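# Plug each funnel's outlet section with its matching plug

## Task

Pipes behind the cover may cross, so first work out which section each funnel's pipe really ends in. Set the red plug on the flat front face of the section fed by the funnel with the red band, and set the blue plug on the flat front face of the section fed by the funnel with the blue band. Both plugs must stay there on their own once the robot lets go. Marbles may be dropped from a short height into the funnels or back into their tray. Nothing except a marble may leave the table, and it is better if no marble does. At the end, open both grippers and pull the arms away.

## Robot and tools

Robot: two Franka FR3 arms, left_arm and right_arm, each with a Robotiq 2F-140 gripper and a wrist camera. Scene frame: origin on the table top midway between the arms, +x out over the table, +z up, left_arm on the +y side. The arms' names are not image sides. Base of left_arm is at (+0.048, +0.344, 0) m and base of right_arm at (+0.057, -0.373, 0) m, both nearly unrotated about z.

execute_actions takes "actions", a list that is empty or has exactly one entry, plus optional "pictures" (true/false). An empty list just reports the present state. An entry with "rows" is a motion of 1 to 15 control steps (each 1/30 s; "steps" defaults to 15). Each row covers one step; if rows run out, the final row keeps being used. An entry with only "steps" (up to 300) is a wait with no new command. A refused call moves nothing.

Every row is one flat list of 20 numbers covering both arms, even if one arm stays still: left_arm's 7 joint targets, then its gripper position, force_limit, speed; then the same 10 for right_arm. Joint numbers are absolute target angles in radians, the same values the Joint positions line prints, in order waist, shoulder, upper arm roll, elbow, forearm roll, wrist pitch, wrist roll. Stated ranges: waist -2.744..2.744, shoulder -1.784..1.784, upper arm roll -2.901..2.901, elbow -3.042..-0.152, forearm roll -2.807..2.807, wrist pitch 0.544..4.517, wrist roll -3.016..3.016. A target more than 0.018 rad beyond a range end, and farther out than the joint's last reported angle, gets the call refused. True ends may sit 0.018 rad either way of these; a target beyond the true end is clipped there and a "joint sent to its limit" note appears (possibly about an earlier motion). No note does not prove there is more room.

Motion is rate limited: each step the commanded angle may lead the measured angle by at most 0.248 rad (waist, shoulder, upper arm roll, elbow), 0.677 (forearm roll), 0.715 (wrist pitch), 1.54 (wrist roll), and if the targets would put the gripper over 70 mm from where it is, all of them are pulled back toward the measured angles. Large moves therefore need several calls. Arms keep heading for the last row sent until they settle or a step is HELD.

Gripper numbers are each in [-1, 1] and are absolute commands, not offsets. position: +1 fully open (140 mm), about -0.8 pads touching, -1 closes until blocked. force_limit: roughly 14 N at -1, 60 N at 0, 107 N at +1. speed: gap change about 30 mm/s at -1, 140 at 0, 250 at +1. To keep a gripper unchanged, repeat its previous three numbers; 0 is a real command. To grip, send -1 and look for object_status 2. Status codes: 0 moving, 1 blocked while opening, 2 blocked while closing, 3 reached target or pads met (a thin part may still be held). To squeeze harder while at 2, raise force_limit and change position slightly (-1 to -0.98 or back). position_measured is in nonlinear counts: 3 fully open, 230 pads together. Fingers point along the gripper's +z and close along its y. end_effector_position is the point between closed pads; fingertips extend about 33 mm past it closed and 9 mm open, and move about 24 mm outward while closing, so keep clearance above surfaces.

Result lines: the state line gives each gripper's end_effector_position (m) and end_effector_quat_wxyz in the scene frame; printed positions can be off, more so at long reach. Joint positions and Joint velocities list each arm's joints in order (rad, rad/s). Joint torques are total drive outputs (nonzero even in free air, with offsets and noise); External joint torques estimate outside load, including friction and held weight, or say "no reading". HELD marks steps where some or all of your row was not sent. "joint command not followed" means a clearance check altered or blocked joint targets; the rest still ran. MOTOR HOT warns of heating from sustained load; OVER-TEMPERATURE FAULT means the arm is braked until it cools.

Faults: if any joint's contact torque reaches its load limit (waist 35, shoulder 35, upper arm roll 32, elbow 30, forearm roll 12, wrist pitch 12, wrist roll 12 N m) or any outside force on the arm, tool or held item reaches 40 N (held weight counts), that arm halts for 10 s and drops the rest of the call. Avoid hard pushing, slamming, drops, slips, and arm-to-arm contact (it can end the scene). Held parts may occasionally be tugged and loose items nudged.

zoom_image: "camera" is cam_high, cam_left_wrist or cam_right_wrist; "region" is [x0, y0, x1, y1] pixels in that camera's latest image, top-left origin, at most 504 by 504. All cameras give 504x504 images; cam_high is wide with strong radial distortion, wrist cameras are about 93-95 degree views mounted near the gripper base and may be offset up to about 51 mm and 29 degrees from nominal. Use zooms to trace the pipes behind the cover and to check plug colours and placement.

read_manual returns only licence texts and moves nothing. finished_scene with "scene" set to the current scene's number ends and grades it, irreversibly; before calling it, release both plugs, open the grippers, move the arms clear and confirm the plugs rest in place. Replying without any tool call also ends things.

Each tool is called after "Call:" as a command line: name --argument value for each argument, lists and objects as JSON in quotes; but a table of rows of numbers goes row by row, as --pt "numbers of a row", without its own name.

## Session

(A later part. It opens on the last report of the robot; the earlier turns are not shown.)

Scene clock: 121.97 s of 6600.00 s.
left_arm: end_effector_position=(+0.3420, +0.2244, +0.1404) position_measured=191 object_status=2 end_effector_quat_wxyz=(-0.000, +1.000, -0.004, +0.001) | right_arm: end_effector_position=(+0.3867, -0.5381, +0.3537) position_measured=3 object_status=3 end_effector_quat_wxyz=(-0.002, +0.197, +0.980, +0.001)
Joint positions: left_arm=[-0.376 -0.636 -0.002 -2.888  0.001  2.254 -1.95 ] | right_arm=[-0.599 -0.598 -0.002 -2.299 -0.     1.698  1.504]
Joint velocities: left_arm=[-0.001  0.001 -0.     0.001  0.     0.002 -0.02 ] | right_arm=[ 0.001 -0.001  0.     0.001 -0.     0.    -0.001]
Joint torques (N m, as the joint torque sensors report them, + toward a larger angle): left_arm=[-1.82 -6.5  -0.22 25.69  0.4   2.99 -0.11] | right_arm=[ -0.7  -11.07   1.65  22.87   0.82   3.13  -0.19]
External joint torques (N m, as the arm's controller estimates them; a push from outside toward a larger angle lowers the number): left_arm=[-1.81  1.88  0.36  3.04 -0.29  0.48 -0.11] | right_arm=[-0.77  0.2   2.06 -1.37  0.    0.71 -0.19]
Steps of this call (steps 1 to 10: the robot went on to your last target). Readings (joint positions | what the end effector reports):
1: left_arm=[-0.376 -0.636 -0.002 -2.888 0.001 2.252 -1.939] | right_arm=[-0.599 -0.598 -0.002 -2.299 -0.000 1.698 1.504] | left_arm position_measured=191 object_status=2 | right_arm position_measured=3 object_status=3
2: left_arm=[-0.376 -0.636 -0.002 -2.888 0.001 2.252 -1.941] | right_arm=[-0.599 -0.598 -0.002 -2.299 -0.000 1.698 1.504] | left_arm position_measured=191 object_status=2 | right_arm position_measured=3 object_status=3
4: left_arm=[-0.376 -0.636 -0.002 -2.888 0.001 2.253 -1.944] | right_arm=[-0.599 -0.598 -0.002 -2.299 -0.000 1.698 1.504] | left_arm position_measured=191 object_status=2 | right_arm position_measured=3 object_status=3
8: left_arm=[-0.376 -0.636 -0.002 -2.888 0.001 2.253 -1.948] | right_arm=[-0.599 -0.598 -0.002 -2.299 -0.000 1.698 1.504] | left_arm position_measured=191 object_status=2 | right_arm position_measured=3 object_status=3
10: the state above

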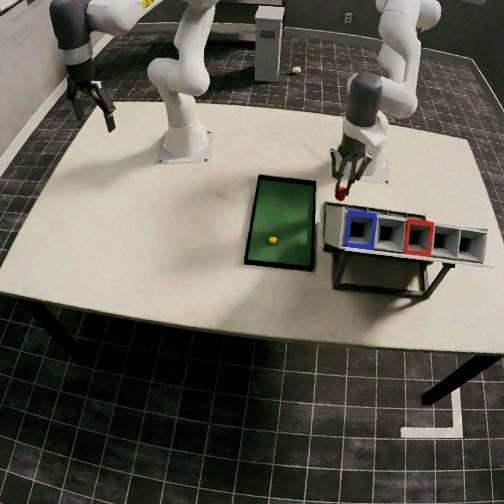

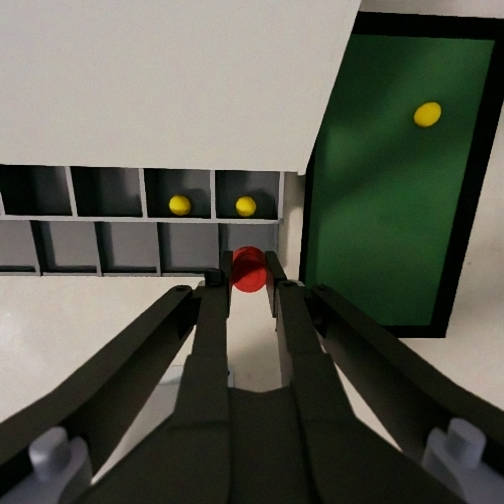

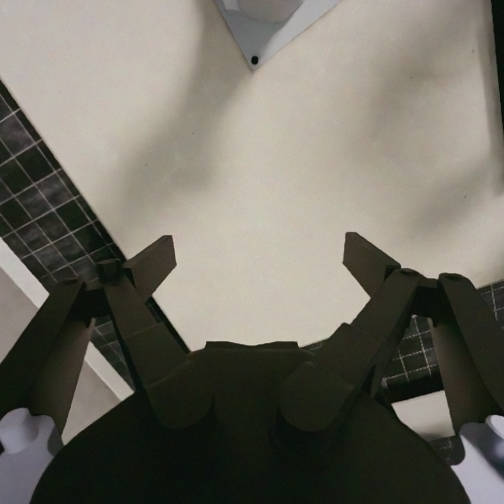

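Call:
execute_actions --actions '[{"rows":[[-0.378,-0.585,0,-2.913,0,2.38,-1.96,-1,-0.4,-0.5,-0.6,-0.6,0,-2.3,0,1.7,1.5,1,0,0],[-0.378,-0.585,0,-2.913,0,2.38,-1.96,-1,-0.4,-0.5,-0.6,-0.6,0,-2.3,0,1.7,1.5,1,0,0],[-0.378,-0.585,0,-2.913,0,2.38,-1.96,-1,-0.4,-0.5,-0.6,-0.6,0,-2.3,0,1.7,1.5,1,0,0],[-0.378,-0.585,0,-2.913,0,2.38,-1.96,-1,-0.4,-0.5,-0.6,-0.6,0,-2.3,0,1.7,1.5,1,0,0],[-0.378,-0.535,0,-2.938,0,2.455,-1.96,-1,-0.4,-0.5,-0.6,-0.6,0,-2.3,0,1.7,1.5,1,0,0],[-0.378,-0.535,0,-2.938,0,2.455,-1.96,-1,-0.4,-0.5,-0.6,-0.6,0,-2.3,0,1.7,1.5,1,0,0],[-0.378,-0.535,0,-2.938,0,2.455,-1.96,-1,-0.4,-0.5,-0.6,-0.6,0,-2.3,0,1.7,1.5,1,0,0],[-0.378,-0.535,0,-2.938,0,2.455,-1.96,-1,-0.4,-0.5,-0.6,-0.6,0,-2.3,0,1.7,1.5,1,0,0],[-0.378,-0.477,0,-2.955,0,2.52,-1.96,-1,-0.4,-0.5,-0.6,-0.6,0,-2.3,0,1.7,1.5,1,0,0],[-0.378,-0.477,0,-2.955,0,2.52,-1.96,-1,-0.4,-0.5,-0.6,-0.6,0,-2.3,0,1.7,1.5,1,0,0],[-0.378,-0.477,0,-2.955,0,2.52,-1.96,-1,-0.4,-0.5,-0.6,-0.6,0,-2.3,0,1.7,1.5,1,0,0],[-0.378,-0.45,0,-2.962,0,2.55,-1.96,-1,-0.4,-0.5,-0.6,-0.6,0,-2.3,0,1.7,1.5,1,0,0]],"steps":15}]' --pictures false

Call:
execute_actions --actions '[{"rows":[[-0.378,-0.415,0,-2.97,0,2.558,-1.96,-1,-0.4,-0.5,-0.6,-0.6,0,-2.3,0,1.7,1.5,1,0,0]],"steps":15}]'

Scene clock: 130.70 s of 6600.00 s.
left_arm: end_effector_position=(+0.3413, +0.2246, +0.0753) position_measured=191 object_status=2 end_effector_quat_wxyz=(-0.001, +1.000, -0.001, -0.000) | right_arm: end_effector_position=(+0.3867, -0.5381, +0.3537) position_measured=3 object_status=3 end_effector_quat_wxyz=(-0.002, +0.197, +0.980, +0.001)
Joint positions: left_arm=[-0.376 -0.458 -0.001 -2.961  0.001  2.501 -1.956] | right_arm=[-0.599 -0.598 -0.002 -2.299 -0.     1.698  1.504]
Joint velocities: left_arm=[-0.001  0.129 -0.    -0.048 -0.001  0.262 -0.001] | right_arm=[-0.001  0.    -0.     0.001  0.001 -0.     0.001]
Joint torques (N m, as the joint torque sensors report them, + toward a larger angle): left_arm=[ -2.08 -12.88   0.17  23.33   0.29   3.26  -0.07] | right_arm=[ -1.1  -11.37   1.96  23.2    0.75   2.99   0.04]
External joint torques (N m, as the arm's controller estimates them; a push from outside toward a larger angle lowers the number): left_arm=[-2.07  1.39  0.61  1.46 -0.24  0.4  -0.07] | right_arm=[-1.09 -0.2   2.43 -0.97 -0.06  0.58  0.04]
Steps of this call (steps 1 to 30: the robot went on to your last target; steps 31 to 90: nothing new was sent; then 5.23 s passed at rest; steps 91 to 105: all 15 steps of this action). Readings (joint positions | what the end effector reports):
91: left_arm=[-0.376 -0.628 -0.002 -2.891 0.001 2.276 -1.956] | right_arm=[-0.599 -0.598 -0.002 -2.299 -0.000 1.698 1.504] | left_arm position_measured=191 object_status=2 | right_arm position_measured=3 object_status=3
92: left_arm=[-0.376 -0.615 -0.002 -2.896 0.001 2.295 -1.956] | right_arm=[-0.599 -0.598 -0.002 -2.299 -0.000 1.698 1.504] | left_arm position_measured=191 object_status=2 | right_arm position_measured=3 object_status=3
94: left_arm=[-0.376 -0.597 -0.002 -2.907 0.001 2.321 -1.956] | right_arm=[-0.599 -0.598 -0.002 -2.299 -0.000 1.698 1.504] | left_arm position_measured=191 object_status=2 | right_arm position_measured=3 object_status=3
98: left_arm=[-0.376 -0.547 -0.002 -2.933 0.001 2.392 -1.956] | right_arm=[-0.599 -0.598 -0.002 -2.299 -0.000 1.698 1.504] | left_arm position_measured=191 object_status=2 | right_arm position_measured=3 object_status=3
105: the state above

Scene clock: 131.20 s of 6600.00 s.
left_arm: end_effector_position=(+0.3415, +0.2245, +0.0634) position_measured=191 object_status=2 end_effector_quat_wxyz=(-0.001, +1.000, -0.001, +0.000) | right_arm: end_effector_position=(+0.3867, -0.5381, +0.3537) position_measured=3 object_status=3 end_effector_quat_wxyz=(-0.002, +0.197, +0.980, +0.001)
Joint positions: left_arm=[-0.376 -0.417 -0.001 -2.97   0.001  2.552 -1.956] | right_arm=[-0.599 -0.598 -0.002 -2.299 -0.     1.698  1.504]
Joint velocities: left_arm=[ 0.001  0.     0.    -0.    -0.     0.019 -0.   ] | right_arm=[-0.    -0.001  0.001 -0.    -0.    -0.002 -0.001]
Joint torques (N m, as the joint torque sensors report them, + toward a larger angle): left_arm=[ -1.46 -10.77   0.52  20.73   0.32   2.83  -0.1 ] | right_arm=[ -0.41 -11.68   1.98  23.25   0.78   3.    -0.04]
External joint torques (N m, as the arm's controller estimates them; a push from outside toward a larger angle lowers the number): left_arm=[-1.46  1.57  0.92  1.54 -0.17  0.32 -0.1 ] | right_arm=[-0.43 -0.45  2.44 -0.9  -0.04  0.6  -0.04]
Steps of this call (steps 1 to 15: all 15 steps of this action). Readings (joint positions | what the end effector reports):
1: left_arm=[-0.376 -0.449 -0.001 -2.961 0.001 2.511 -1.956] | right_arm=[-0.599 -0.598 -0.002 -2.299 -0.000 1.698 1.504] | left_arm position_measured=191 object_status=2 | right_arm position_measured=3 object_status=3
2: left_arm=[-0.376 -0.438 -0.001 -2.963 0.001 2.520 -1.956] | right_arm=[-0.599 -0.598 -0.002 -2.299 -0.000 1.698 1.504] | left_arm position_measured=191 object_status=2 | right_arm position_measured=3 object_status=3
4: left_arm=[-0.376 -0.424 -0.001 -2.968 0.001 2.530 -1.956] | right_arm=[-0.599 -0.598 -0.002 -2.299 -0.000 1.698 1.504] | left_arm position_measured=191 object_status=2 | right_arm position_measured=3 object_status=3
8: left_arm=[-0.376 -0.419 -0.001 -2.970 0.001 2.542 -1.956] | right_arm=[-0.599 -0.598 -0.002 -2.299 -0.000 1.698 1.504] | left_arm position_measured=191 object_status=2 | right_arm position_measured=3 object_status=3
15: the state above

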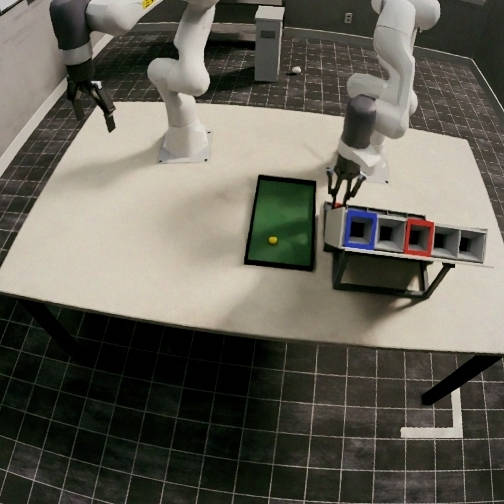

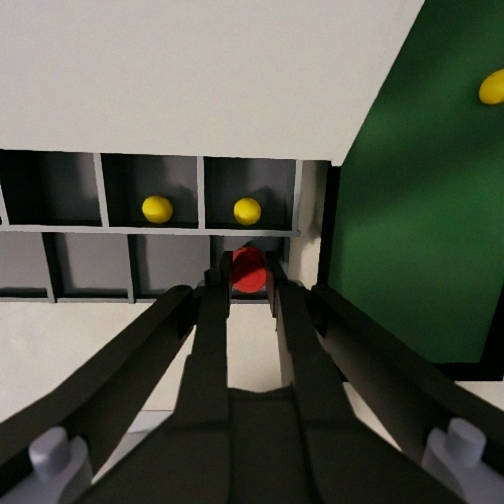

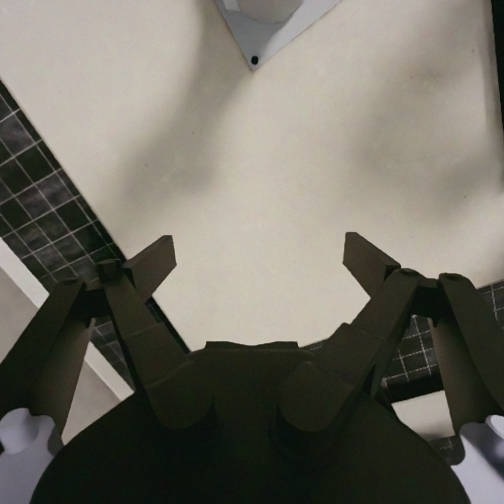

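Call:
execute_actions --actions '[{"rows":[[-0.378,-0.415,0,-2.97,0,2.558,-1.96,-0.25,-0.4,-0.5,-0.6,-0.6,0,-2.3,0,1.7,1.5,1,0,0]],"steps":10}]' --pictures false

Call:
execute_actions --actions '[{"rows":[[-0.378,-0.477,0,-2.955,0,2.43,-1.96,-0.25,-0.4,-0.5,-0.6,-0.6,0,-2.3,0,1.7,1.5,1,0,0],[-0.378,-0.477,0,-2.955,0,2.43,-1.96,-0.25,-0.4,-0.5,-0.6,-0.6,0,-2.3,0,1.7,1.5,1,0,0],[-0.378,-0.477,0,-2.955,0,2.43,-1.96,-0.25,-0.4,-0.5,-0.6,-0.6,0,-2.3,0,1.7,1.5,1,0,0],[-0.378,-0.477,0,-2.955,0,2.43,-1.96,-0.25,-0.4,-0.5,-0.6,-0.6,0,-2.3,0,1.7,1.5,1,0,0],[-0.378,-0.535,0,-2.938,0,2.35,-1.96,-0.25,-0.4,-0.5,-0.6,-0.6,0,-2.3,0,1.7,1.5,1,0,0],[-0.378,-0.535,0,-2.938,0,2.35,-1.96,-0.25,-0.4,-0.5,-0.6,-0.6,0,-2.3,0,1.7,1.5,1,0,0],[-0.378,-0.535,0,-2.938,0,2.35,-1.96,-0.25,-0.4,-0.5,-0.6,-0.6,0,-2.3,0,1.7,1.5,1,0,0],[-0.378,-0.585,0,-2.913,0,2.27,-1.96,-0.25,-0.4,-0.5,-0.6,-0.6,0,-2.3,0,1.7,1.5,1,0,0],[-0.378,-0.585,0,-2.913,0,2.27,-1.96,-0.25,-0.4,-0.5,-0.6,-0.6,0,-2.3,0,1.7,1.5,1,0,0],[-0.378,-0.585,0,-2.913,0,2.27,-1.96,-0.25,-0.4,-0.5,-0.6,-0.6,0,-2.3,0,1.7,1.5,1,0,0],[-0.378,-0.662,0,-2.89,0,2.18,-1.96,-0.25,-0.4,-0.5,-0.6,-0.6,0,-2.3,0,1.7,1.5,1,0,0]],"steps":15}]' --pictures false

Call:
execute_actions --actions '[{"steps":8}]'

Call:
execute_actions --actions '[{"rows":[[0.25,-0.662,0,-2.89,0,2.18,-1.3,-0.1,-0.4,-0.5,-0.6,-0.6,0,-2.3,0,1.7,1.5,1,0,0]],"steps":15}]' --pictures false

Call:
execute_actions --actions '[{"rows":[[0.85,-0.662,0,-2.87,0,2.2,-0.87,-0.1,-0.4,-0.5,-0.6,-0.6,0,-2.3,0,1.7,1.5,1,0,0]],"steps":12}]' --pictures false

Call:
execute_actions --actions '[{"rows":[[0.82,-0.3,0,-2.6,0,2.31,-0.87,-0.1,-0.4,-0.5,-0.6,-0.6,0,-2.3,0,1.7,1.5,1,0,0]],"steps":15}]' --pictures false

Call:
execute_actions --actions '[{"rows":[[0.699,-0.16,0,-2.505,0,2.349,-0.875,-0.1,-0.4,-0.5,-0.6,-0.6,0,-2.3,0,1.7,1.5,1,0,0]],"steps":15}]' --pictures false

Call:
execute_actions --actions '[{"steps":10}]'

Scene clock: 144.97 s of 6600.00 s.
left_arm: end_effector_position=(+0.3425, +0.2241, +0.0637) position_measured=160 object_status=0 end_effector_quat_wxyz=(+0.000, +1.000, -0.001, +0.002) | right_arm: end_effector_position=(+0.3867, -0.5381, +0.3537) position_measured=3 object_status=3 end_effector_quat_wxyz=(-0.002, +0.197, +0.980, +0.001)
Joint positions: left_arm=[-0.376 -0.417 -0.001 -2.97   0.001  2.555 -1.956] | right_arm=[-0.599 -0.598 -0.002 -2.299 -0.     1.698  1.504]
Joint velocities: left_arm=[-0.     0.    -0.    -0.001 -0.    -0.    -0.   ] | right_arm=[-0.001 -0.    -0.002 -0.     0.002 -0.     0.001]
Joint torques (N m, as the joint torque sensors report them, + toward a larger angle): left_arm=[ -0.97 -10.44   0.59  21.32   0.26   2.83  -0.1 ] | right_arm=[ -0.87 -11.78   1.77  23.37   0.76   2.9   -0.05]
External joint torques (N m, as the arm's controller estimates them; a push from outside toward a larger angle lowers the number): left_arm=[-0.97  1.83  1.    2.18 -0.24  0.32 -0.1 ] | right_arm=[-0.79 -0.71  2.37 -0.71 -0.05  0.5  -0.06]
Steps of this call (steps 1 to 15: the robot went on to your last target; steps 16 to 90: nothing new was sent; then 10.43 s passed at rest; steps 91 to 100: all 10 steps of this action). Readings (joint positions | what the end effector reports):
91: left_arm=[-0.376 -0.417 -0.001 -2.970 0.001 2.555 -1.956] | right_arm=[-0.599 -0.598 -0.002 -2.299 -0.000 1.698 1.504] | left_arm position_measured=191 object_status=0 | right_arm position_measured=3 object_status=3
92: left_arm=[-0.376 -0.417 -0.001 -2.970 0.001 2.555 -1.956] | right_arm=[-0.599 -0.598 -0.002 -2.299 -0.000 1.698 1.504] | left_arm position_measured=191 object_status=0 | right_arm position_measured=3 object_status=3
94: left_arm=[-0.376 -0.417 -0.001 -2.970 0.001 2.555 -1.956] | right_arm=[-0.599 -0.598 -0.002 -2.299 -0.000 1.698 1.504] | left_arm position_measured=178 object_status=0 | right_arm position_measured=3 object_status=3
98: left_arm=[-0.376 -0.417 -0.001 -2.970 0.001 2.555 -1.956] | right_arm=[-0.599 -0.598 -0.002 -2.299 -0.000 1.698 1.504] | left_arm position_measured=161 object_status=0 | right_arm position_measured=3 object_status=3
100: the state above

Scene clock: 145.47 s of 6600.00 s.
left_arm: end_effector_position=(+0.3423, +0.2243, +0.1437) position_measured=160 object_status=3 end_effector_quat_wxyz=(+0.002, +1.000, -0.001, +0.006) | right_arm: end_effector_position=(+0.3867, -0.5381, +0.3537) position_measured=3 object_status=3 end_effector_quat_wxyz=(-0.002, +0.197, +0.980, +0.001)
Joint positions: left_arm=[-0.376 -0.652 -0.001 -2.891  0.001  2.25  -1.956] | right_arm=[-0.599 -0.598 -0.002 -2.299 -0.     1.698  1.504]
Joint velocities: left_arm=[ 0.    -0.184  0.001  0.072 -0.    -0.381 -0.001] | right_arm=[ 0.002  0.     0.001  0.     0.001 -0.    -0.   ]
Joint torques (N m, as the joint torque sensors report them, + toward a larger angle): left_arm=[-2.13 -3.28  0.23 21.96  0.45  1.34 -0.01] | right_arm=[ -0.52 -10.73   1.86  23.03   0.69   2.95  -0.05]
External joint torques (N m, as the arm's controller estimates them; a push from outside toward a larger angle lowers the number): left_arm=[-2.16  0.34  0.8   2.8  -0.23 -0.62 -0.01] | right_arm=[-0.63  0.39  2.21 -1.04 -0.14  0.55 -0.05]
Steps of this call (steps 1 to 15: all 15 steps of this action). Readings (joint positions | what the end effector reports):
1: left_arm=[-0.376 -0.428 -0.001 -2.969 0.001 2.534 -1.956] | right_arm=[-0.599 -0.598 -0.002 -2.299 -0.000 1.698 1.504] | left_arm position_measured=160 object_status=0 | right_arm position_measured=3 object_status=3
2: left_arm=[-0.376 -0.443 -0.001 -2.966 0.001 2.515 -1.956] | right_arm=[-0.599 -0.598 -0.002 -2.299 -0.000 1.698 1.504] | left_arm position_measured=160 object_status=0 | right_arm position_measured=3 object_status=3
4: left_arm=[-0.376 -0.464 -0.001 -2.959 0.001 2.489 -1.956] | right_arm=[-0.599 -0.598 -0.002 -2.299 -0.000 1.698 1.504] | left_arm position_measured=160 object_status=3 | right_arm position_measured=3 object_status=3
8: left_arm=[-0.376 -0.529 -0.001 -2.939 0.001 2.400 -1.956] | right_arm=[-0.599 -0.598 -0.002 -2.299 -0.000 1.698 1.504] | left_arm position_measured=160 object_status=3 | right_arm position_measured=3 object_status=3
15: the state above

Scene clock: 145.73 s of 6600.00 s.
left_arm: end_effector_position=(+0.3284, +0.2300, +0.1421) position_measured=160 object_status=3 end_effector_quat_wxyz=(-0.007, +1.000, -0.001, -0.015) | right_arm: end_effector_position=(+0.3867, -0.5381, +0.3537) position_measured=3 object_status=3 end_effector_quat_wxyz=(-0.002, +0.197, +0.980, +0.001)
Joint positions: left_arm=[-0.376 -0.659 -0.001 -2.889  0.001  2.197 -1.956] | right_arm=[-0.599 -0.598 -0.002 -2.299 -0.     1.698  1.504]
Joint velocities: left_arm=[ 0.001 -0.001  0.     0.002  0.    -0.084 -0.   ] | right_arm=[ 0.001  0.001 -0.    -0.001 -0.001  0.    -0.   ]
Joint torques (N m, as the joint torque sensors report them, + toward a larger angle): left_arm=[-1.79 -8.23 -0.08 24.28  0.52  2.19 -0.09] | right_arm=[ -0.44 -11.83   1.95  23.45   0.78   3.07  -0.07]
External joint torques (N m, as the arm's controller estimates them; a push from outside toward a larger angle lowers the number): left_arm=[-1.83 -0.3   0.48  1.34 -0.19 -0.29 -0.09] | right_arm=[-0.42 -0.75  2.46 -0.65 -0.03  0.66 -0.07]
Steps of this call (steps 1 to 8: the robot went on to your last target). Readings (joint positions | what the end effector reports):
1: left_arm=[-0.376 -0.656 -0.001 -2.889 0.001 2.239 -1.956] | right_arm=[-0.599 -0.598 -0.002 -2.299 -0.000 1.698 1.504] | left_arm position_measured=160 object_status=3 | right_arm position_measured=3 object_status=3
2: left_arm=[-0.376 -0.658 -0.001 -2.889 0.001 2.229 -1.956] | right_arm=[-0.599 -0.598 -0.002 -2.299 -0.000 1.698 1.504] | left_arm position_measured=160 object_status=3 | right_arm position_measured=3 object_status=3
4: left_arm=[-0.376 -0.659 -0.001 -2.889 0.001 2.214 -1.956] | right_arm=[-0.599 -0.598 -0.002 -2.299 -0.000 1.698 1.504] | left_arm position_measured=160 object_status=3 | right_arm position_measured=3 object_status=3
8: the state above

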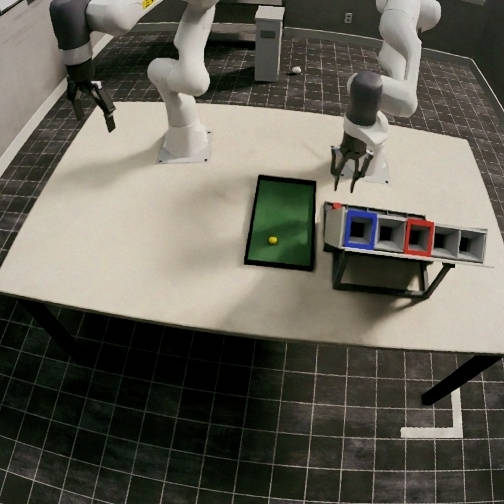

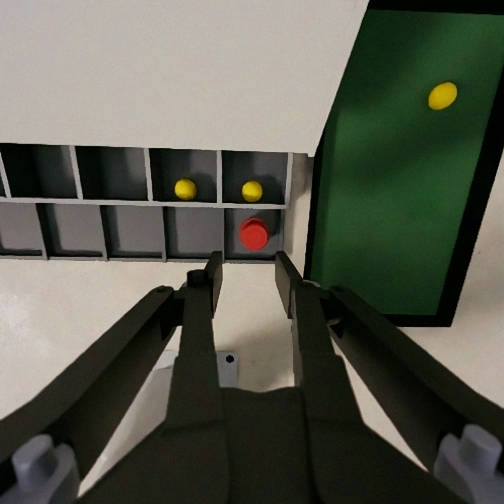

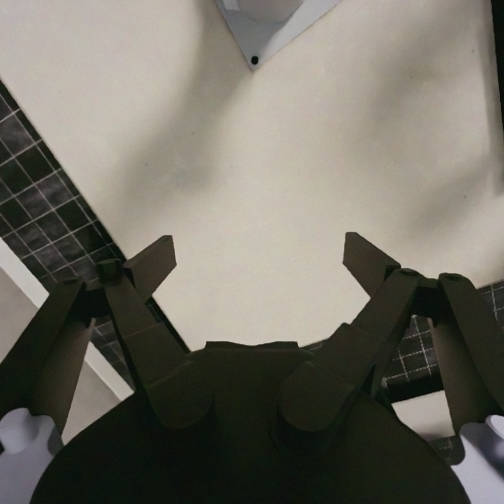

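Scene clock: 146.23 s of 6600.00 s.
left_arm: end_effector_position=(+0.3387, +0.4141, +0.1414) position_measured=141 object_status=3 end_effector_quat_wxyz=(+0.005, +0.998, +0.052, -0.022) | right_arm: end_effector_position=(+0.3867, -0.5381, +0.3537) position_measured=3 object_status=3 end_effector_quat_wxyz=(-0.002, +0.197, +0.980, +0.001)
Joint positions: left_arm=[ 0.245 -0.66   0.003 -2.889  0.     2.184 -1.438] | right_arm=[-0.599 -0.598 -0.002 -2.299 -0.     1.698  1.504]
Joint velocities: left_arm=[ 0.045  0.001 -0.016 -0.     0.001 -0.008  0.443] | right_arm=[ 0.    -0.     0.001  0.001 -0.001  0.     0.001]
Joint torques (N m, as the joint torque sensors report them, + toward a larger angle): left_arm=[-0.14 -8.18 -1.02 23.74  0.58  2.01  0.42] | right_arm=[ -0.78 -11.67   2.16  23.39   0.8    3.06  -0.16]
External joint torques (N m, as the arm's controller estimates them; a push from outside toward a larger angle lowers the number): left_arm=[ 0.18 -0.4  -0.18  0.95 -0.11 -0.41  0.42] | right_arm=[-0.8  -0.56  2.6  -0.72 -0.01  0.65 -0.16]
Steps of this call (steps 1 to 15: all 15 steps of this action). Readings (joint positions | what the end effector reports):
1: left_arm=[-0.321 -0.659 -0.014 -2.889 0.000 2.194 -1.897] | right_arm=[-0.599 -0.598 -0.002 -2.299 -0.000 1.698 1.504] | left_arm position_measured=160 object_status=0 | right_arm position_measured=3 object_status=3
2: left_arm=[-0.249 -0.659 -0.011 -2.889 0.000 2.193 -1.841] | right_arm=[-0.599 -0.598 -0.002 -2.299 -0.000 1.698 1.504] | left_arm position_measured=156 object_status=0 | right_arm position_measured=3 object_status=3
4: left_arm=[-0.103 -0.659 -0.006 -2.889 0.000 2.191 -1.743] | right_arm=[-0.599 -0.598 -0.002 -2.299 -0.000 1.698 1.504] | left_arm position_measured=147 object_status=0 | right_arm position_measured=3 object_status=3
8: left_arm=[0.163 -0.659 0.003 -2.888 0.000 2.188 -1.592] | right_arm=[-0.599 -0.598 -0.002 -2.299 -0.000 1.698 1.504] | left_arm position_measured=141 object_status=0 | right_arm position_measured=3 object_status=3
15: the state above

Scene clock: 146.63 s of 6600.00 s.
left_arm: end_effector_position=(+0.2595, +0.5744, +0.1509) position_measured=141 object_status=3 end_effector_quat_wxyz=(+0.005, +0.989, +0.148, -0.004) | right_arm: end_effector_position=(+0.3867, -0.5381, +0.3537) position_measured=3 object_status=3 end_effector_quat_wxyz=(-0.002, +0.197, +0.980, +0.001)
Joint positions: left_arm=[ 0.835 -0.66   0.005 -2.87  -0.     2.197 -1.038] | right_arm=[-0.599 -0.598 -0.002 -2.299 -0.     1.698  1.504]
Joint velocities: left_arm=[ 0.182 -0.001 -0.016 -0.    -0.001  0.003  0.543] | right_arm=[-0.001 -0.001 -0.     0.    -0.     0.001 -0.001]
Joint torques (N m, as the joint torque sensors report them, + toward a larger angle): left_arm=[ 0.13 -8.89 -3.5  24.9   0.7   2.93  0.44] | right_arm=[ -0.48 -11.7    2.59  23.14   0.73   3.04  -0.01]
External joint torques (N m, as the arm's controller estimates them; a push from outside toward a larger angle lowers the number): left_arm=[ 1.75 -0.9  -1.66  1.85  0.03  0.43  0.43] | right_arm=[-0.49 -0.46  3.07 -1.02 -0.09  0.63 -0.01]
Steps of this call (steps 1 to 12: all 12 steps of this action). Readings (joint positions | what the end effector reports):
1: left_arm=[0.298 -0.659 -0.010 -2.886 -0.000 2.185 -1.388] | right_arm=[-0.599 -0.598 -0.002 -2.299 -0.000 1.698 1.504] | left_arm position_measured=141 object_status=3 | right_arm position_measured=3 object_status=3
2: left_arm=[0.367 -0.659 -0.008 -2.881 -0.000 2.187 -1.340] | right_arm=[-0.599 -0.598 -0.002 -2.299 -0.000 1.698 1.504] | left_arm position_measured=141 object_status=3 | right_arm position_measured=3 object_status=3
4: left_arm=[0.508 -0.660 -0.004 -2.874 -0.000 2.192 -1.259] | right_arm=[-0.599 -0.598 -0.002 -2.299 -0.000 1.698 1.504] | left_arm position_measured=141 object_status=3 | right_arm position_measured=3 object_status=3
8: left_arm=[0.765 -0.660 0.004 -2.870 -0.000 2.196 -1.129] | right_arm=[-0.599 -0.598 -0.002 -2.299 -0.000 1.698 1.504] | left_arm position_measured=141 object_status=3 | right_arm position_measured=3 object_status=3
12: the state above

Scene clock: 147.13 s of 6600.00 s.
left_arm: end_effector_position=(+0.3326, +0.6450, +0.1467) position_measured=141 object_status=3 end_effector_quat_wxyz=(-0.000, +0.997, +0.076, +0.001) | right_arm: end_effector_position=(+0.3867, -0.5381, +0.3537) position_measured=3 object_status=3 end_effector_quat_wxyz=(-0.002, +0.197, +0.980, +0.001)
Joint positions: left_arm=[ 0.822 -0.303  0.001 -2.602 -0.001  2.301 -0.909] | right_arm=[-0.599 -0.598 -0.002 -2.299 -0.     1.698  1.504]
Joint velocities: left_arm=[ 0.001 -0.002  0.001  0.017 -0.     0.043  0.117] | right_arm=[-0.    -0.001 -0.    -0.001  0.001  0.     0.001]
Joint torques (N m, as the joint torque sensors report them, + toward a larger angle): left_arm=[ -2.   -17.11  -1.14  23.75   0.68   2.79   0.34] | right_arm=[ -0.67 -11.85   1.77  22.74   0.74   3.1    0.08]
External joint torques (N m, as the arm's controller estimates them; a push from outside toward a larger angle lowers the number): left_arm=[-2.05  2.09 -0.91  1.9   0.06  0.34  0.34] | right_arm=[-0.66 -0.58  2.27 -1.46 -0.07  0.68  0.08]
Steps of this call (steps 1 to 15: all 15 steps of this action). Readings (joint positions | what the end effector reports):
1: left_arm=[0.835 -0.627 0.006 -2.838 -0.001 2.201 -1.028] | right_arm=[-0.599 -0.598 -0.002 -2.299 -0.000 1.698 1.504] | left_arm position_measured=141 object_status=3 | right_arm position_measured=3 object_status=3
2: left_arm=[0.833 -0.578 0.006 -2.790 -0.001 2.213 -1.018] | right_arm=[-0.599 -0.598 -0.002 -2.299 -0.000 1.698 1.504] | left_arm position_measured=141 object_status=3 | right_arm position_measured=3 object_status=3
4: left_arm=[0.828 -0.453 0.004 -2.685 -0.001 2.244 -0.992] | right_arm=[-0.599 -0.598 -0.002 -2.299 -0.000 1.698 1.504] | left_arm position_measured=141 object_status=3 | right_arm position_measured=3 object_status=3
8: left_arm=[0.823 -0.321 0.001 -2.616 -0.001 2.281 -0.950] | right_arm=[-0.599 -0.598 -0.002 -2.299 -0.000 1.698 1.504] | left_arm position_measured=141 object_status=3 | right_arm position_measured=3 object_status=3
15: the state above

Scene clock: 147.63 s of 6600.00 s.
left_arm: end_effector_position=(+0.3956, +0.6308, +0.1305) position_measured=141 object_status=3 end_effector_quat_wxyz=(+0.000, +1.000, +0.002, +0.000) | right_arm: end_effector_position=(+0.3867, -0.5381, +0.3537) position_measured=3 object_status=3 end_effector_quat_wxyz=(-0.002, +0.197, +0.980, +0.001)
Joint positions: left_arm=[ 0.701 -0.162 -0.002 -2.506 -0.001  2.344 -0.885] | right_arm=[-0.599 -0.598 -0.002 -2.299 -0.     1.698  1.504]
Joint velocities: left_arm=[-0.001  0.     0.001  0.002 -0.     0.013  0.019] | right_arm=[ 0.001  0.    -0.    -0.001 -0.002  0.    -0.001]
Joint torques (N m, as the joint torque sensors report them, + toward a larger angle): left_arm=[ -0.94 -22.46   0.33  23.35   0.71   2.96   0.21] | right_arm=[ -0.4  -12.07   1.78  22.49   0.73   3.12  -0.08]
External joint torques (N m, as the arm's controller estimates them; a push from outside toward a larger angle lowers the number): left_arm=[-0.79  1.32  0.62  1.69  0.11  0.45  0.21] | right_arm=[-0.4  -0.95  2.26 -1.66 -0.08  0.7  -0.08]
Steps of this call (steps 1 to 15: all 15 steps of this action). Readings (joint positions | what the end effector reports):
1: left_arm=[0.796 -0.276 0.013 -2.577 -0.001 2.306 -0.906] | right_arm=[-0.599 -0.598 -0.002 -2.299 -0.000 1.698 1.504] | left_arm position_measured=141 object_status=3 | right_arm position_measured=3 object_status=3
2: left_arm=[0.767 -0.238 0.012 -2.549 -0.001 2.315 -0.904] | right_arm=[-0.599 -0.598 -0.002 -2.299 -0.000 1.698 1.504] | left_arm position_measured=141 object_status=3 | right_arm position_measured=3 object_status=3
4: left_arm=[0.726 -0.190 0.001 -2.523 -0.001 2.327 -0.899] | right_arm=[-0.599 -0.598 -0.002 -2.299 -0.000 1.698 1.504] | left_arm position_measured=141 object_status=3 | right_arm position_measured=3 object_status=3
8: left_arm=[0.703 -0.164 -0.004 -2.511 -0.001 2.337 -0.892] | right_arm=[-0.599 -0.598 -0.002 -2.299 -0.000 1.698 1.504] | left_arm position_measured=141 object_status=3 | right_arm position_measured=3 object_status=3
15: the state above

Scene clock: 147.97 s of 6600.00 s.
left_arm: end_effector_position=(+0.3961, +0.6313, +0.1307) position_measured=141 object_status=3 end_effector_quat_wxyz=(-0.001, +1.000, +0.000, +0.001) | right_arm: end_effector_position=(+0.3867, -0.5381, +0.3537) position_measured=3 object_status=3 end_effector_quat_wxyz=(-0.002, +0.197, +0.980, +0.001)
Joint positions: left_arm=[ 0.701 -0.162 -0.002 -2.506 -0.001  2.346 -0.881] | right_arm=[-0.599 -0.598 -0.002 -2.299 -0.     1.698  1.504]
Joint velocities: left_arm=[-0.     0.     0.    -0.001 -0.     0.002  0.007] | right_arm=[ 0.    -0.     0.002  0.     0.    -0.    -0.   ]
Joint torques (N m, as the joint torque sensors report them, + toward a larger angle): left_arm=[ -1.64 -22.79   0.85  24.01   0.83   2.98   0.38] | right_arm=[ -0.21 -11.43   1.47  22.96   0.73   3.03  -0.02]
External joint torques (N m, as the arm's controller estimates them; a push from outside toward a larger angle lowers the number): left_arm=[-1.66  1.01  0.98  2.3   0.23  0.46  0.38] | right_arm=[-0.27 -0.25  1.88 -1.21 -0.09  0.62 -0.02]
Steps of this call (steps 1 to 10: the robot went on to your last target). Readings (joint positions | what the end effector reports):
1: left_arm=[0.701 -0.162 -0.002 -2.506 -0.001 2.345 -0.884] | right_arm=[-0.599 -0.598 -0.002 -2.299 -0.000 1.698 1.504] | left_arm position_measured=141 object_status=3 | right_arm position_measured=3 object_status=3
2: left_arm=[0.701 -0.162 -0.002 -2.506 -0.001 2.345 -0.884] | right_arm=[-0.599 -0.598 -0.002 -2.299 -0.000 1.698 1.504] | left_arm position_measured=141 object_status=3 | right_arm position_measured=3 object_status=3
4: left_arm=[0.701 -0.162 -0.002 -2.506 -0.001 2.345 -0.883] | right_arm=[-0.599 -0.598 -0.002 -2.299 -0.000 1.698 1.504] | left_arm position_measured=141 object_status=3 | right_arm position_measured=3 object_status=3
8: left_arm=[0.701 -0.162 -0.002 -2.506 -0.001 2.346 -0.881] | right_arm=[-0.599 -0.598 -0.002 -2.299 -0.000 1.698 1.504] | left_arm position_measured=141 object_status=3 | right_arm position_measured=3 object_status=3
10: the state above

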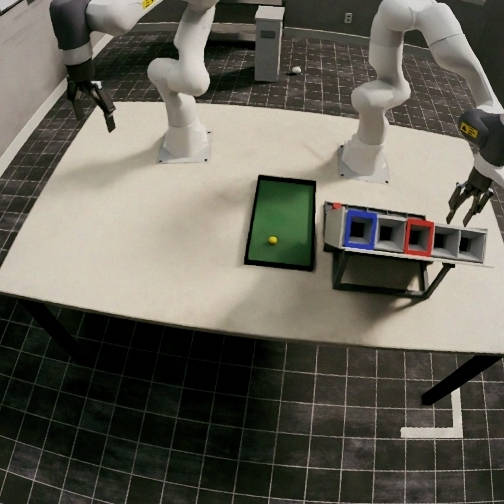

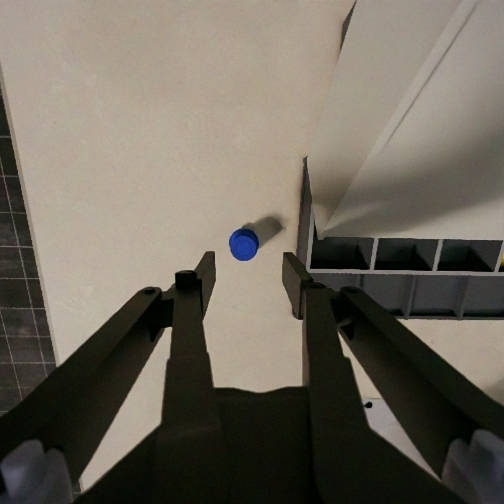

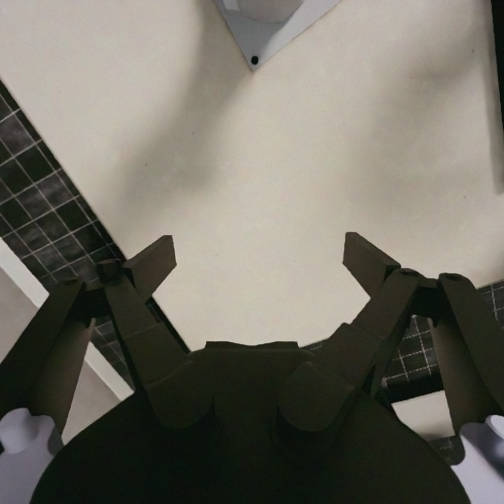

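Call:
execute_actions --actions '[{"rows":[[0.7,-0.115,0,-2.512,0,2.46,-0.875,-0.1,-0.4,-0.5,-0.6,-0.6,0,-2.3,0,1.7,1.5,1,0,0],[0.7,-0.115,0,-2.512,0,2.46,-0.875,-0.1,-0.4,-0.5,-0.6,-0.6,0,-2.3,0,1.7,1.5,1,0,0],[0.7,-0.115,0,-2.512,0,2.46,-0.875,-0.1,-0.4,-0.5,-0.6,-0.6,0,-2.3,0,1.7,1.5,1,0,0],[0.7,-0.115,0,-2.512,0,2.46,-0.875,-0.1,-0.4,-0.5,-0.6,-0.6,0,-2.3,0,1.7,1.5,1,0,0],[0.7,-0.07,0,-2.523,0,2.51,-0.875,-0.1,-0.4,-0.5,-0.6,-0.6,0,-2.3,0,1.7,1.5,1,0,0],[0.7,-0.07,0,-2.523,0,2.51,-0.875,-0.1,-0.4,-0.5,-0.6,-0.6,0,-2.3,0,1.7,1.5,1,0,0],[0.7,-0.07,0,-2.523,0,2.51,-0.875,-0.1,-0.4,-0.5,-0.6,-0.6,0,-2.3,0,1.7,1.5,1,0,0],[0.7,-0.025,0,-2.532,0,2.56,-0.875,-0.1,-0.4,-0.5,-0.6,-0.6,0,-2.3,0,1.7,1.5,1,0,0],[0.7,-0.025,0,-2.532,0,2.56,-0.875,-0.1,-0.4,-0.5,-0.6,-0.6,0,-2.3,0,1.7,1.5,1,0,0],[0.7,-0.025,0,-2.532,0,2.56,-0.875,-0.1,-0.4,-0.5,-0.6,-0.6,0,-2.3,0,1.7,1.5,1,0,0],[0.7,0.016,0,-2.539,0,2.56,-0.875,-0.1,-0.4,-0.5,-0.6,-0.6,0,-2.3,0,1.7,1.5,1,0,0]],"steps":15}]' --pictures false

Call:
execute_actions --actions '[{"steps":10}]' --pictures false

Call:
execute_actions --actions '[{"rows":[[0.7,0.016,0,-2.539,0,2.56,-0.875,-1,-0.4,-0.5,-0.6,-0.6,0,-2.3,0,1.7,1.5,1,0,0]],"steps":15}]' --pictures false

Call:
execute_actions --actions '[{"steps":5}]'

Scene clock: 158.20 s of 6600.00 s.
left_arm: end_effector_position=(+0.3958, +0.6311, +0.0551) position_measured=141 object_status=3 end_effector_quat_wxyz=(+0.005, +1.000, -0.001, -0.006) | right_arm: end_effector_position=(+0.3867, -0.5381, +0.3537) position_measured=3 object_status=3 end_effector_quat_wxyz=(-0.002, +0.197, +0.980, +0.001)
Joint positions: left_arm=[ 0.701  0.011 -0.001 -2.54  -0.001  2.534 -0.879] | right_arm=[-0.599 -0.598 -0.002 -2.299 -0.     1.698  1.504]
Joint velocities: left_arm=[-0.     0.119  0.002 -0.04   0.     0.115  0.   ] | right_arm=[-0.001  0.    -0.001  0.001  0.001  0.     0.   ]
Joint torques (N m, as the joint torque sensors report them, + toward a larger angle): left_arm=[ -1.22 -29.94   0.66  22.55   0.58   3.43   0.36] | right_arm=[ -0.48 -11.66   1.39  22.64   0.75   2.92  -0.18]
External joint torques (N m, as the arm's controller estimates them; a push from outside toward a larger angle lowers the number): left_arm=[-1.27  1.78  0.6   0.5   0.1   0.42  0.36] | right_arm=[-0.48 -0.55  1.88 -1.46 -0.07  0.52 -0.18]
Steps of this call (steps 1 to 15: the robot went on to your last target; steps 16 to 90: nothing new was sent; then 6.73 s passed at rest; steps 91 to 105: all 15 steps of this action). Readings (joint positions | what the end effector reports):
91: left_arm=[0.701 -0.155 -0.002 -2.506 -0.001 2.365 -0.879] | right_arm=[-0.599 -0.598 -0.002 -2.299 -0.000 1.698 1.504] | left_arm position_measured=141 object_status=3 | right_arm position_measured=3 object_status=3
92: left_arm=[0.701 -0.144 -0.002 -2.506 -0.001 2.383 -0.879] | right_arm=[-0.599 -0.598 -0.002 -2.299 -0.000 1.698 1.504] | left_arm position_measured=141 object_status=3 | right_arm position_measured=3 object_status=3
94: left_arm=[0.701 -0.127 -0.002 -2.510 -0.001 2.407 -0.879] | right_arm=[-0.599 -0.598 -0.002 -2.299 -0.000 1.698 1.504] | left_arm position_measured=141 object_status=3 | right_arm position_measured=3 object_status=3
98: left_arm=[0.701 -0.075 -0.001 -2.519 -0.001 2.471 -0.879] | right_arm=[-0.599 -0.598 -0.002 -2.299 -0.000 1.698 1.504] | left_arm position_measured=141 object_status=3 | right_arm position_measured=3 object_status=3
105: the state above

Scene clock: 158.53 s of 6600.00 s.
left_arm: end_effector_position=(+0.3996, +0.6342, +0.0549) position_measured=141 object_status=3 end_effector_quat_wxyz=(+0.001, +1.000, -0.001, -0.000) | right_arm: end_effector_position=(+0.3867, -0.5381, +0.3537) position_measured=3 object_status=3 end_effector_quat_wxyz=(-0.002, +0.197, +0.980, +0.001)
Joint positions: left_arm=[ 0.701  0.015 -0.001 -2.54  -0.001  2.554 -0.879] | right_arm=[-0.599 -0.598 -0.002 -2.299 -0.     1.698  1.504]
Joint velocities: left_arm=[ 0.     0.001  0.001 -0.     0.001  0.02  -0.001] | right_arm=[-0.    -0.001  0.    -0.     0.001 -0.    -0.001]
Joint torques (N m, as the joint torque sensors report them, + toward a larger angle): left_arm=[ -0.34 -26.45   0.9   21.63   0.55   2.92   0.38] | right_arm=[ -0.64 -11.7    2.07  23.01   0.78   2.95   0.  ]
External joint torques (N m, as the arm's controller estimates them; a push from outside toward a larger angle lowers the number): left_arm=[-0.36  0.89  0.86  2.57  0.09  0.41  0.38] | right_arm=[-0.67 -0.46  2.51 -1.17 -0.03  0.54  0.  ]
Steps of this call (steps 1 to 10: the robot went on to your last target). Readings (joint positions | what the end effector reports):
1: left_arm=[0.701 0.014 -0.001 -2.540 -0.001 2.538 -0.879] | right_arm=[-0.599 -0.598 -0.002 -2.299 -0.000 1.698 1.504] | left_arm position_measured=141 object_status=3 | right_arm position_measured=3 object_status=3
2: left_arm=[0.701 0.015 -0.001 -2.540 -0.001 2.541 -0.879] | right_arm=[-0.599 -0.598 -0.002 -2.299 -0.000 1.698 1.504] | left_arm position_measured=141 object_status=3 | right_arm position_measured=3 object_status=3
4: left_arm=[0.701 0.015 -0.001 -2.540 -0.001 2.546 -0.879] | right_arm=[-0.599 -0.598 -0.002 -2.299 -0.000 1.698 1.504] | left_arm position_measured=141 object_status=3 | right_arm position_measured=3 object_status=3
8: left_arm=[0.701 0.015 -0.001 -2.540 -0.001 2.552 -0.879] | right_arm=[-0.599 -0.598 -0.002 -2.299 -0.000 1.698 1.504] | left_arm position_measured=141 object_status=3 | right_arm position_measured=3 object_status=3
10: the state above

Scene clock: 159.03 s of 6600.00 s.
left_arm: end_effector_position=(+0.4005, +0.6350, +0.0553) position_measured=191 object_status=0 end_effector_quat_wxyz=(-0.001, +1.000, -0.001, +0.001) | right_arm: end_effector_position=(+0.3867, -0.5381, +0.3537) position_measured=3 object_status=3 end_effector_quat_wxyz=(-0.002, +0.197, +0.980, +0.001)
Joint positions: left_arm=[ 0.701  0.015 -0.001 -2.54  -0.001  2.557 -0.879] | right_arm=[-0.599 -0.598 -0.002 -2.299 -0.     1.698  1.504]
Joint velocities: left_arm=[ 0.     0.001  0.     0.     0.001 -0.    -0.   ] | right_arm=[ 0.    -0.     0.    -0.    -0.001  0.     0.001]
Joint torques (N m, as the joint torque sensors report them, + toward a larger angle): left_arm=[ -0.88 -27.37   0.11  21.74   0.57   2.86   0.31] | right_arm=[ -1.06 -12.04   2.1   23.02   0.78   3.13  -0.06]
External joint torques (N m, as the arm's controller estimates them; a push from outside toward a larger angle lowers the number): left_arm=[-0.94  0.11  0.04  2.57  0.11  0.33  0.31] | right_arm=[-1.04 -0.84  2.6  -1.12 -0.03  0.72 -0.06]
Steps of this call (steps 1 to 15: all 15 steps of this action). Readings (joint positions | what the end effector reports):
1: left_arm=[0.701 0.015 -0.001 -2.540 -0.001 2.555 -0.879] | right_arm=[-0.599 -0.598 -0.002 -2.299 -0.000 1.698 1.504] | left_arm position_measured=141 object_status=0 | right_arm position_measured=3 object_status=3
2: left_arm=[0.701 0.015 -0.001 -2.540 -0.001 2.555 -0.879] | right_arm=[-0.599 -0.598 -0.002 -2.299 -0.000 1.698 1.504] | left_arm position_measured=145 object_status=0 | right_arm position_measured=3 object_status=3
4: left_arm=[0.701 0.015 -0.001 -2.540 -0.001 2.556 -0.879] | right_arm=[-0.599 -0.598 -0.002 -2.299 -0.000 1.698 1.504] | left_arm position_measured=155 object_status=0 | right_arm position_measured=3 object_status=3
8: left_arm=[0.701 0.015 -0.001 -2.540 -0.001 2.557 -0.879] | right_arm=[-0.599 -0.598 -0.002 -2.299 -0.000 1.698 1.504] | left_arm position_measured=173 object_status=0 | right_arm position_measured=3 object_status=3
15: the state above

Scene clock: 159.20 s of 6600.00 s.
left_arm: end_effector_position=(+0.4005, +0.6350, +0.0553) position_measured=191 object_status=2 end_effector_quat_wxyz=(-0.001, +1.000, -0.001, +0.001) | right_arm: end_effector_position=(+0.3867, -0.5381, +0.3537) position_measured=3 object_status=3 end_effector_quat_wxyz=(-0.002, +0.197, +0.980, +0.001)
Joint positions: left_arm=[ 0.701  0.015 -0.001 -2.54  -0.001  2.557 -0.879] | right_arm=[-0.599 -0.598 -0.002 -2.299 -0.     1.698  1.504]
Joint velocities: left_arm=[-0.001  0.     0.     0.001  0.001 -0.     0.   ] | right_arm=[-0.001  0.001  0.001 -0.001  0.001  0.001  0.001]
Joint torques (N m, as the joint torque sensors report them, + toward a larger angle): left_arm=[ -1.02 -27.03   1.18  21.22   0.51   2.98   0.31] | right_arm=[ -1.06 -11.84   2.28  22.83   0.76   3.01  -0.04]
External joint torques (N m, as the arm's controller estimates them; a push from outside toward a larger angle lowers the number): left_arm=[-0.96  0.4   1.23  2.08  0.04  0.44  0.31] | right_arm=[-1.04 -0.78  2.8  -1.26 -0.05  0.61 -0.04]
Steps of this call (steps 1 to 5: the robot went on to your last target). Readings (joint positions | what the end effector reports):
1: left_arm=[0.701 0.015 -0.001 -2.540 -0.001 2.557 -0.879] | right_arm=[-0.599 -0.598 -0.002 -2.299 -0.000 1.698 1.504] | left_arm position_measured=191 object_status=0 | right_arm position_measured=3 object_status=3
2: left_arm=[0.701 0.015 -0.001 -2.540 -0.001 2.557 -0.879] | right_arm=[-0.599 -0.598 -0.002 -2.299 -0.000 1.698 1.504] | left_arm position_measured=191 object_status=2 | right_arm position_measured=3 object_status=3
4: left_arm=[0.701 0.015 -0.001 -2.540 -0.001 2.557 -0.879] | right_arm=[-0.599 -0.598 -0.002 -2.299 -0.000 1.698 1.504] | left_arm position_measured=191 object_status=2 | right_arm position_measured=3 object_status=3
5: the state above

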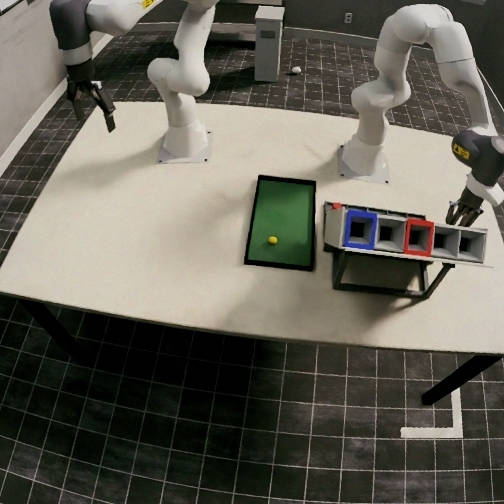

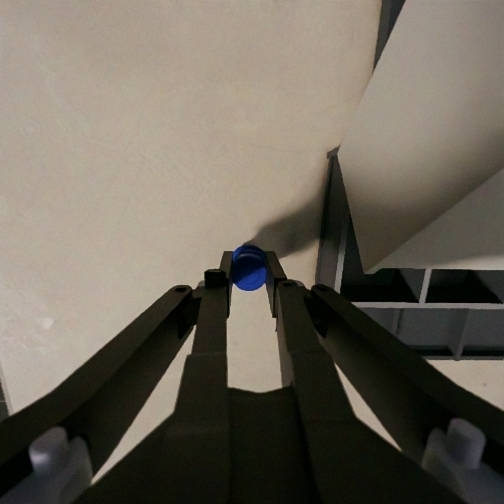

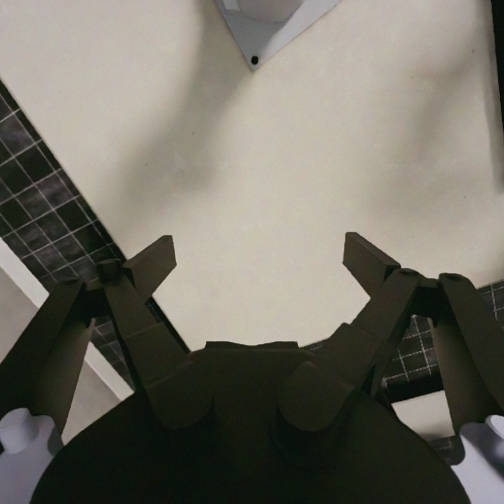

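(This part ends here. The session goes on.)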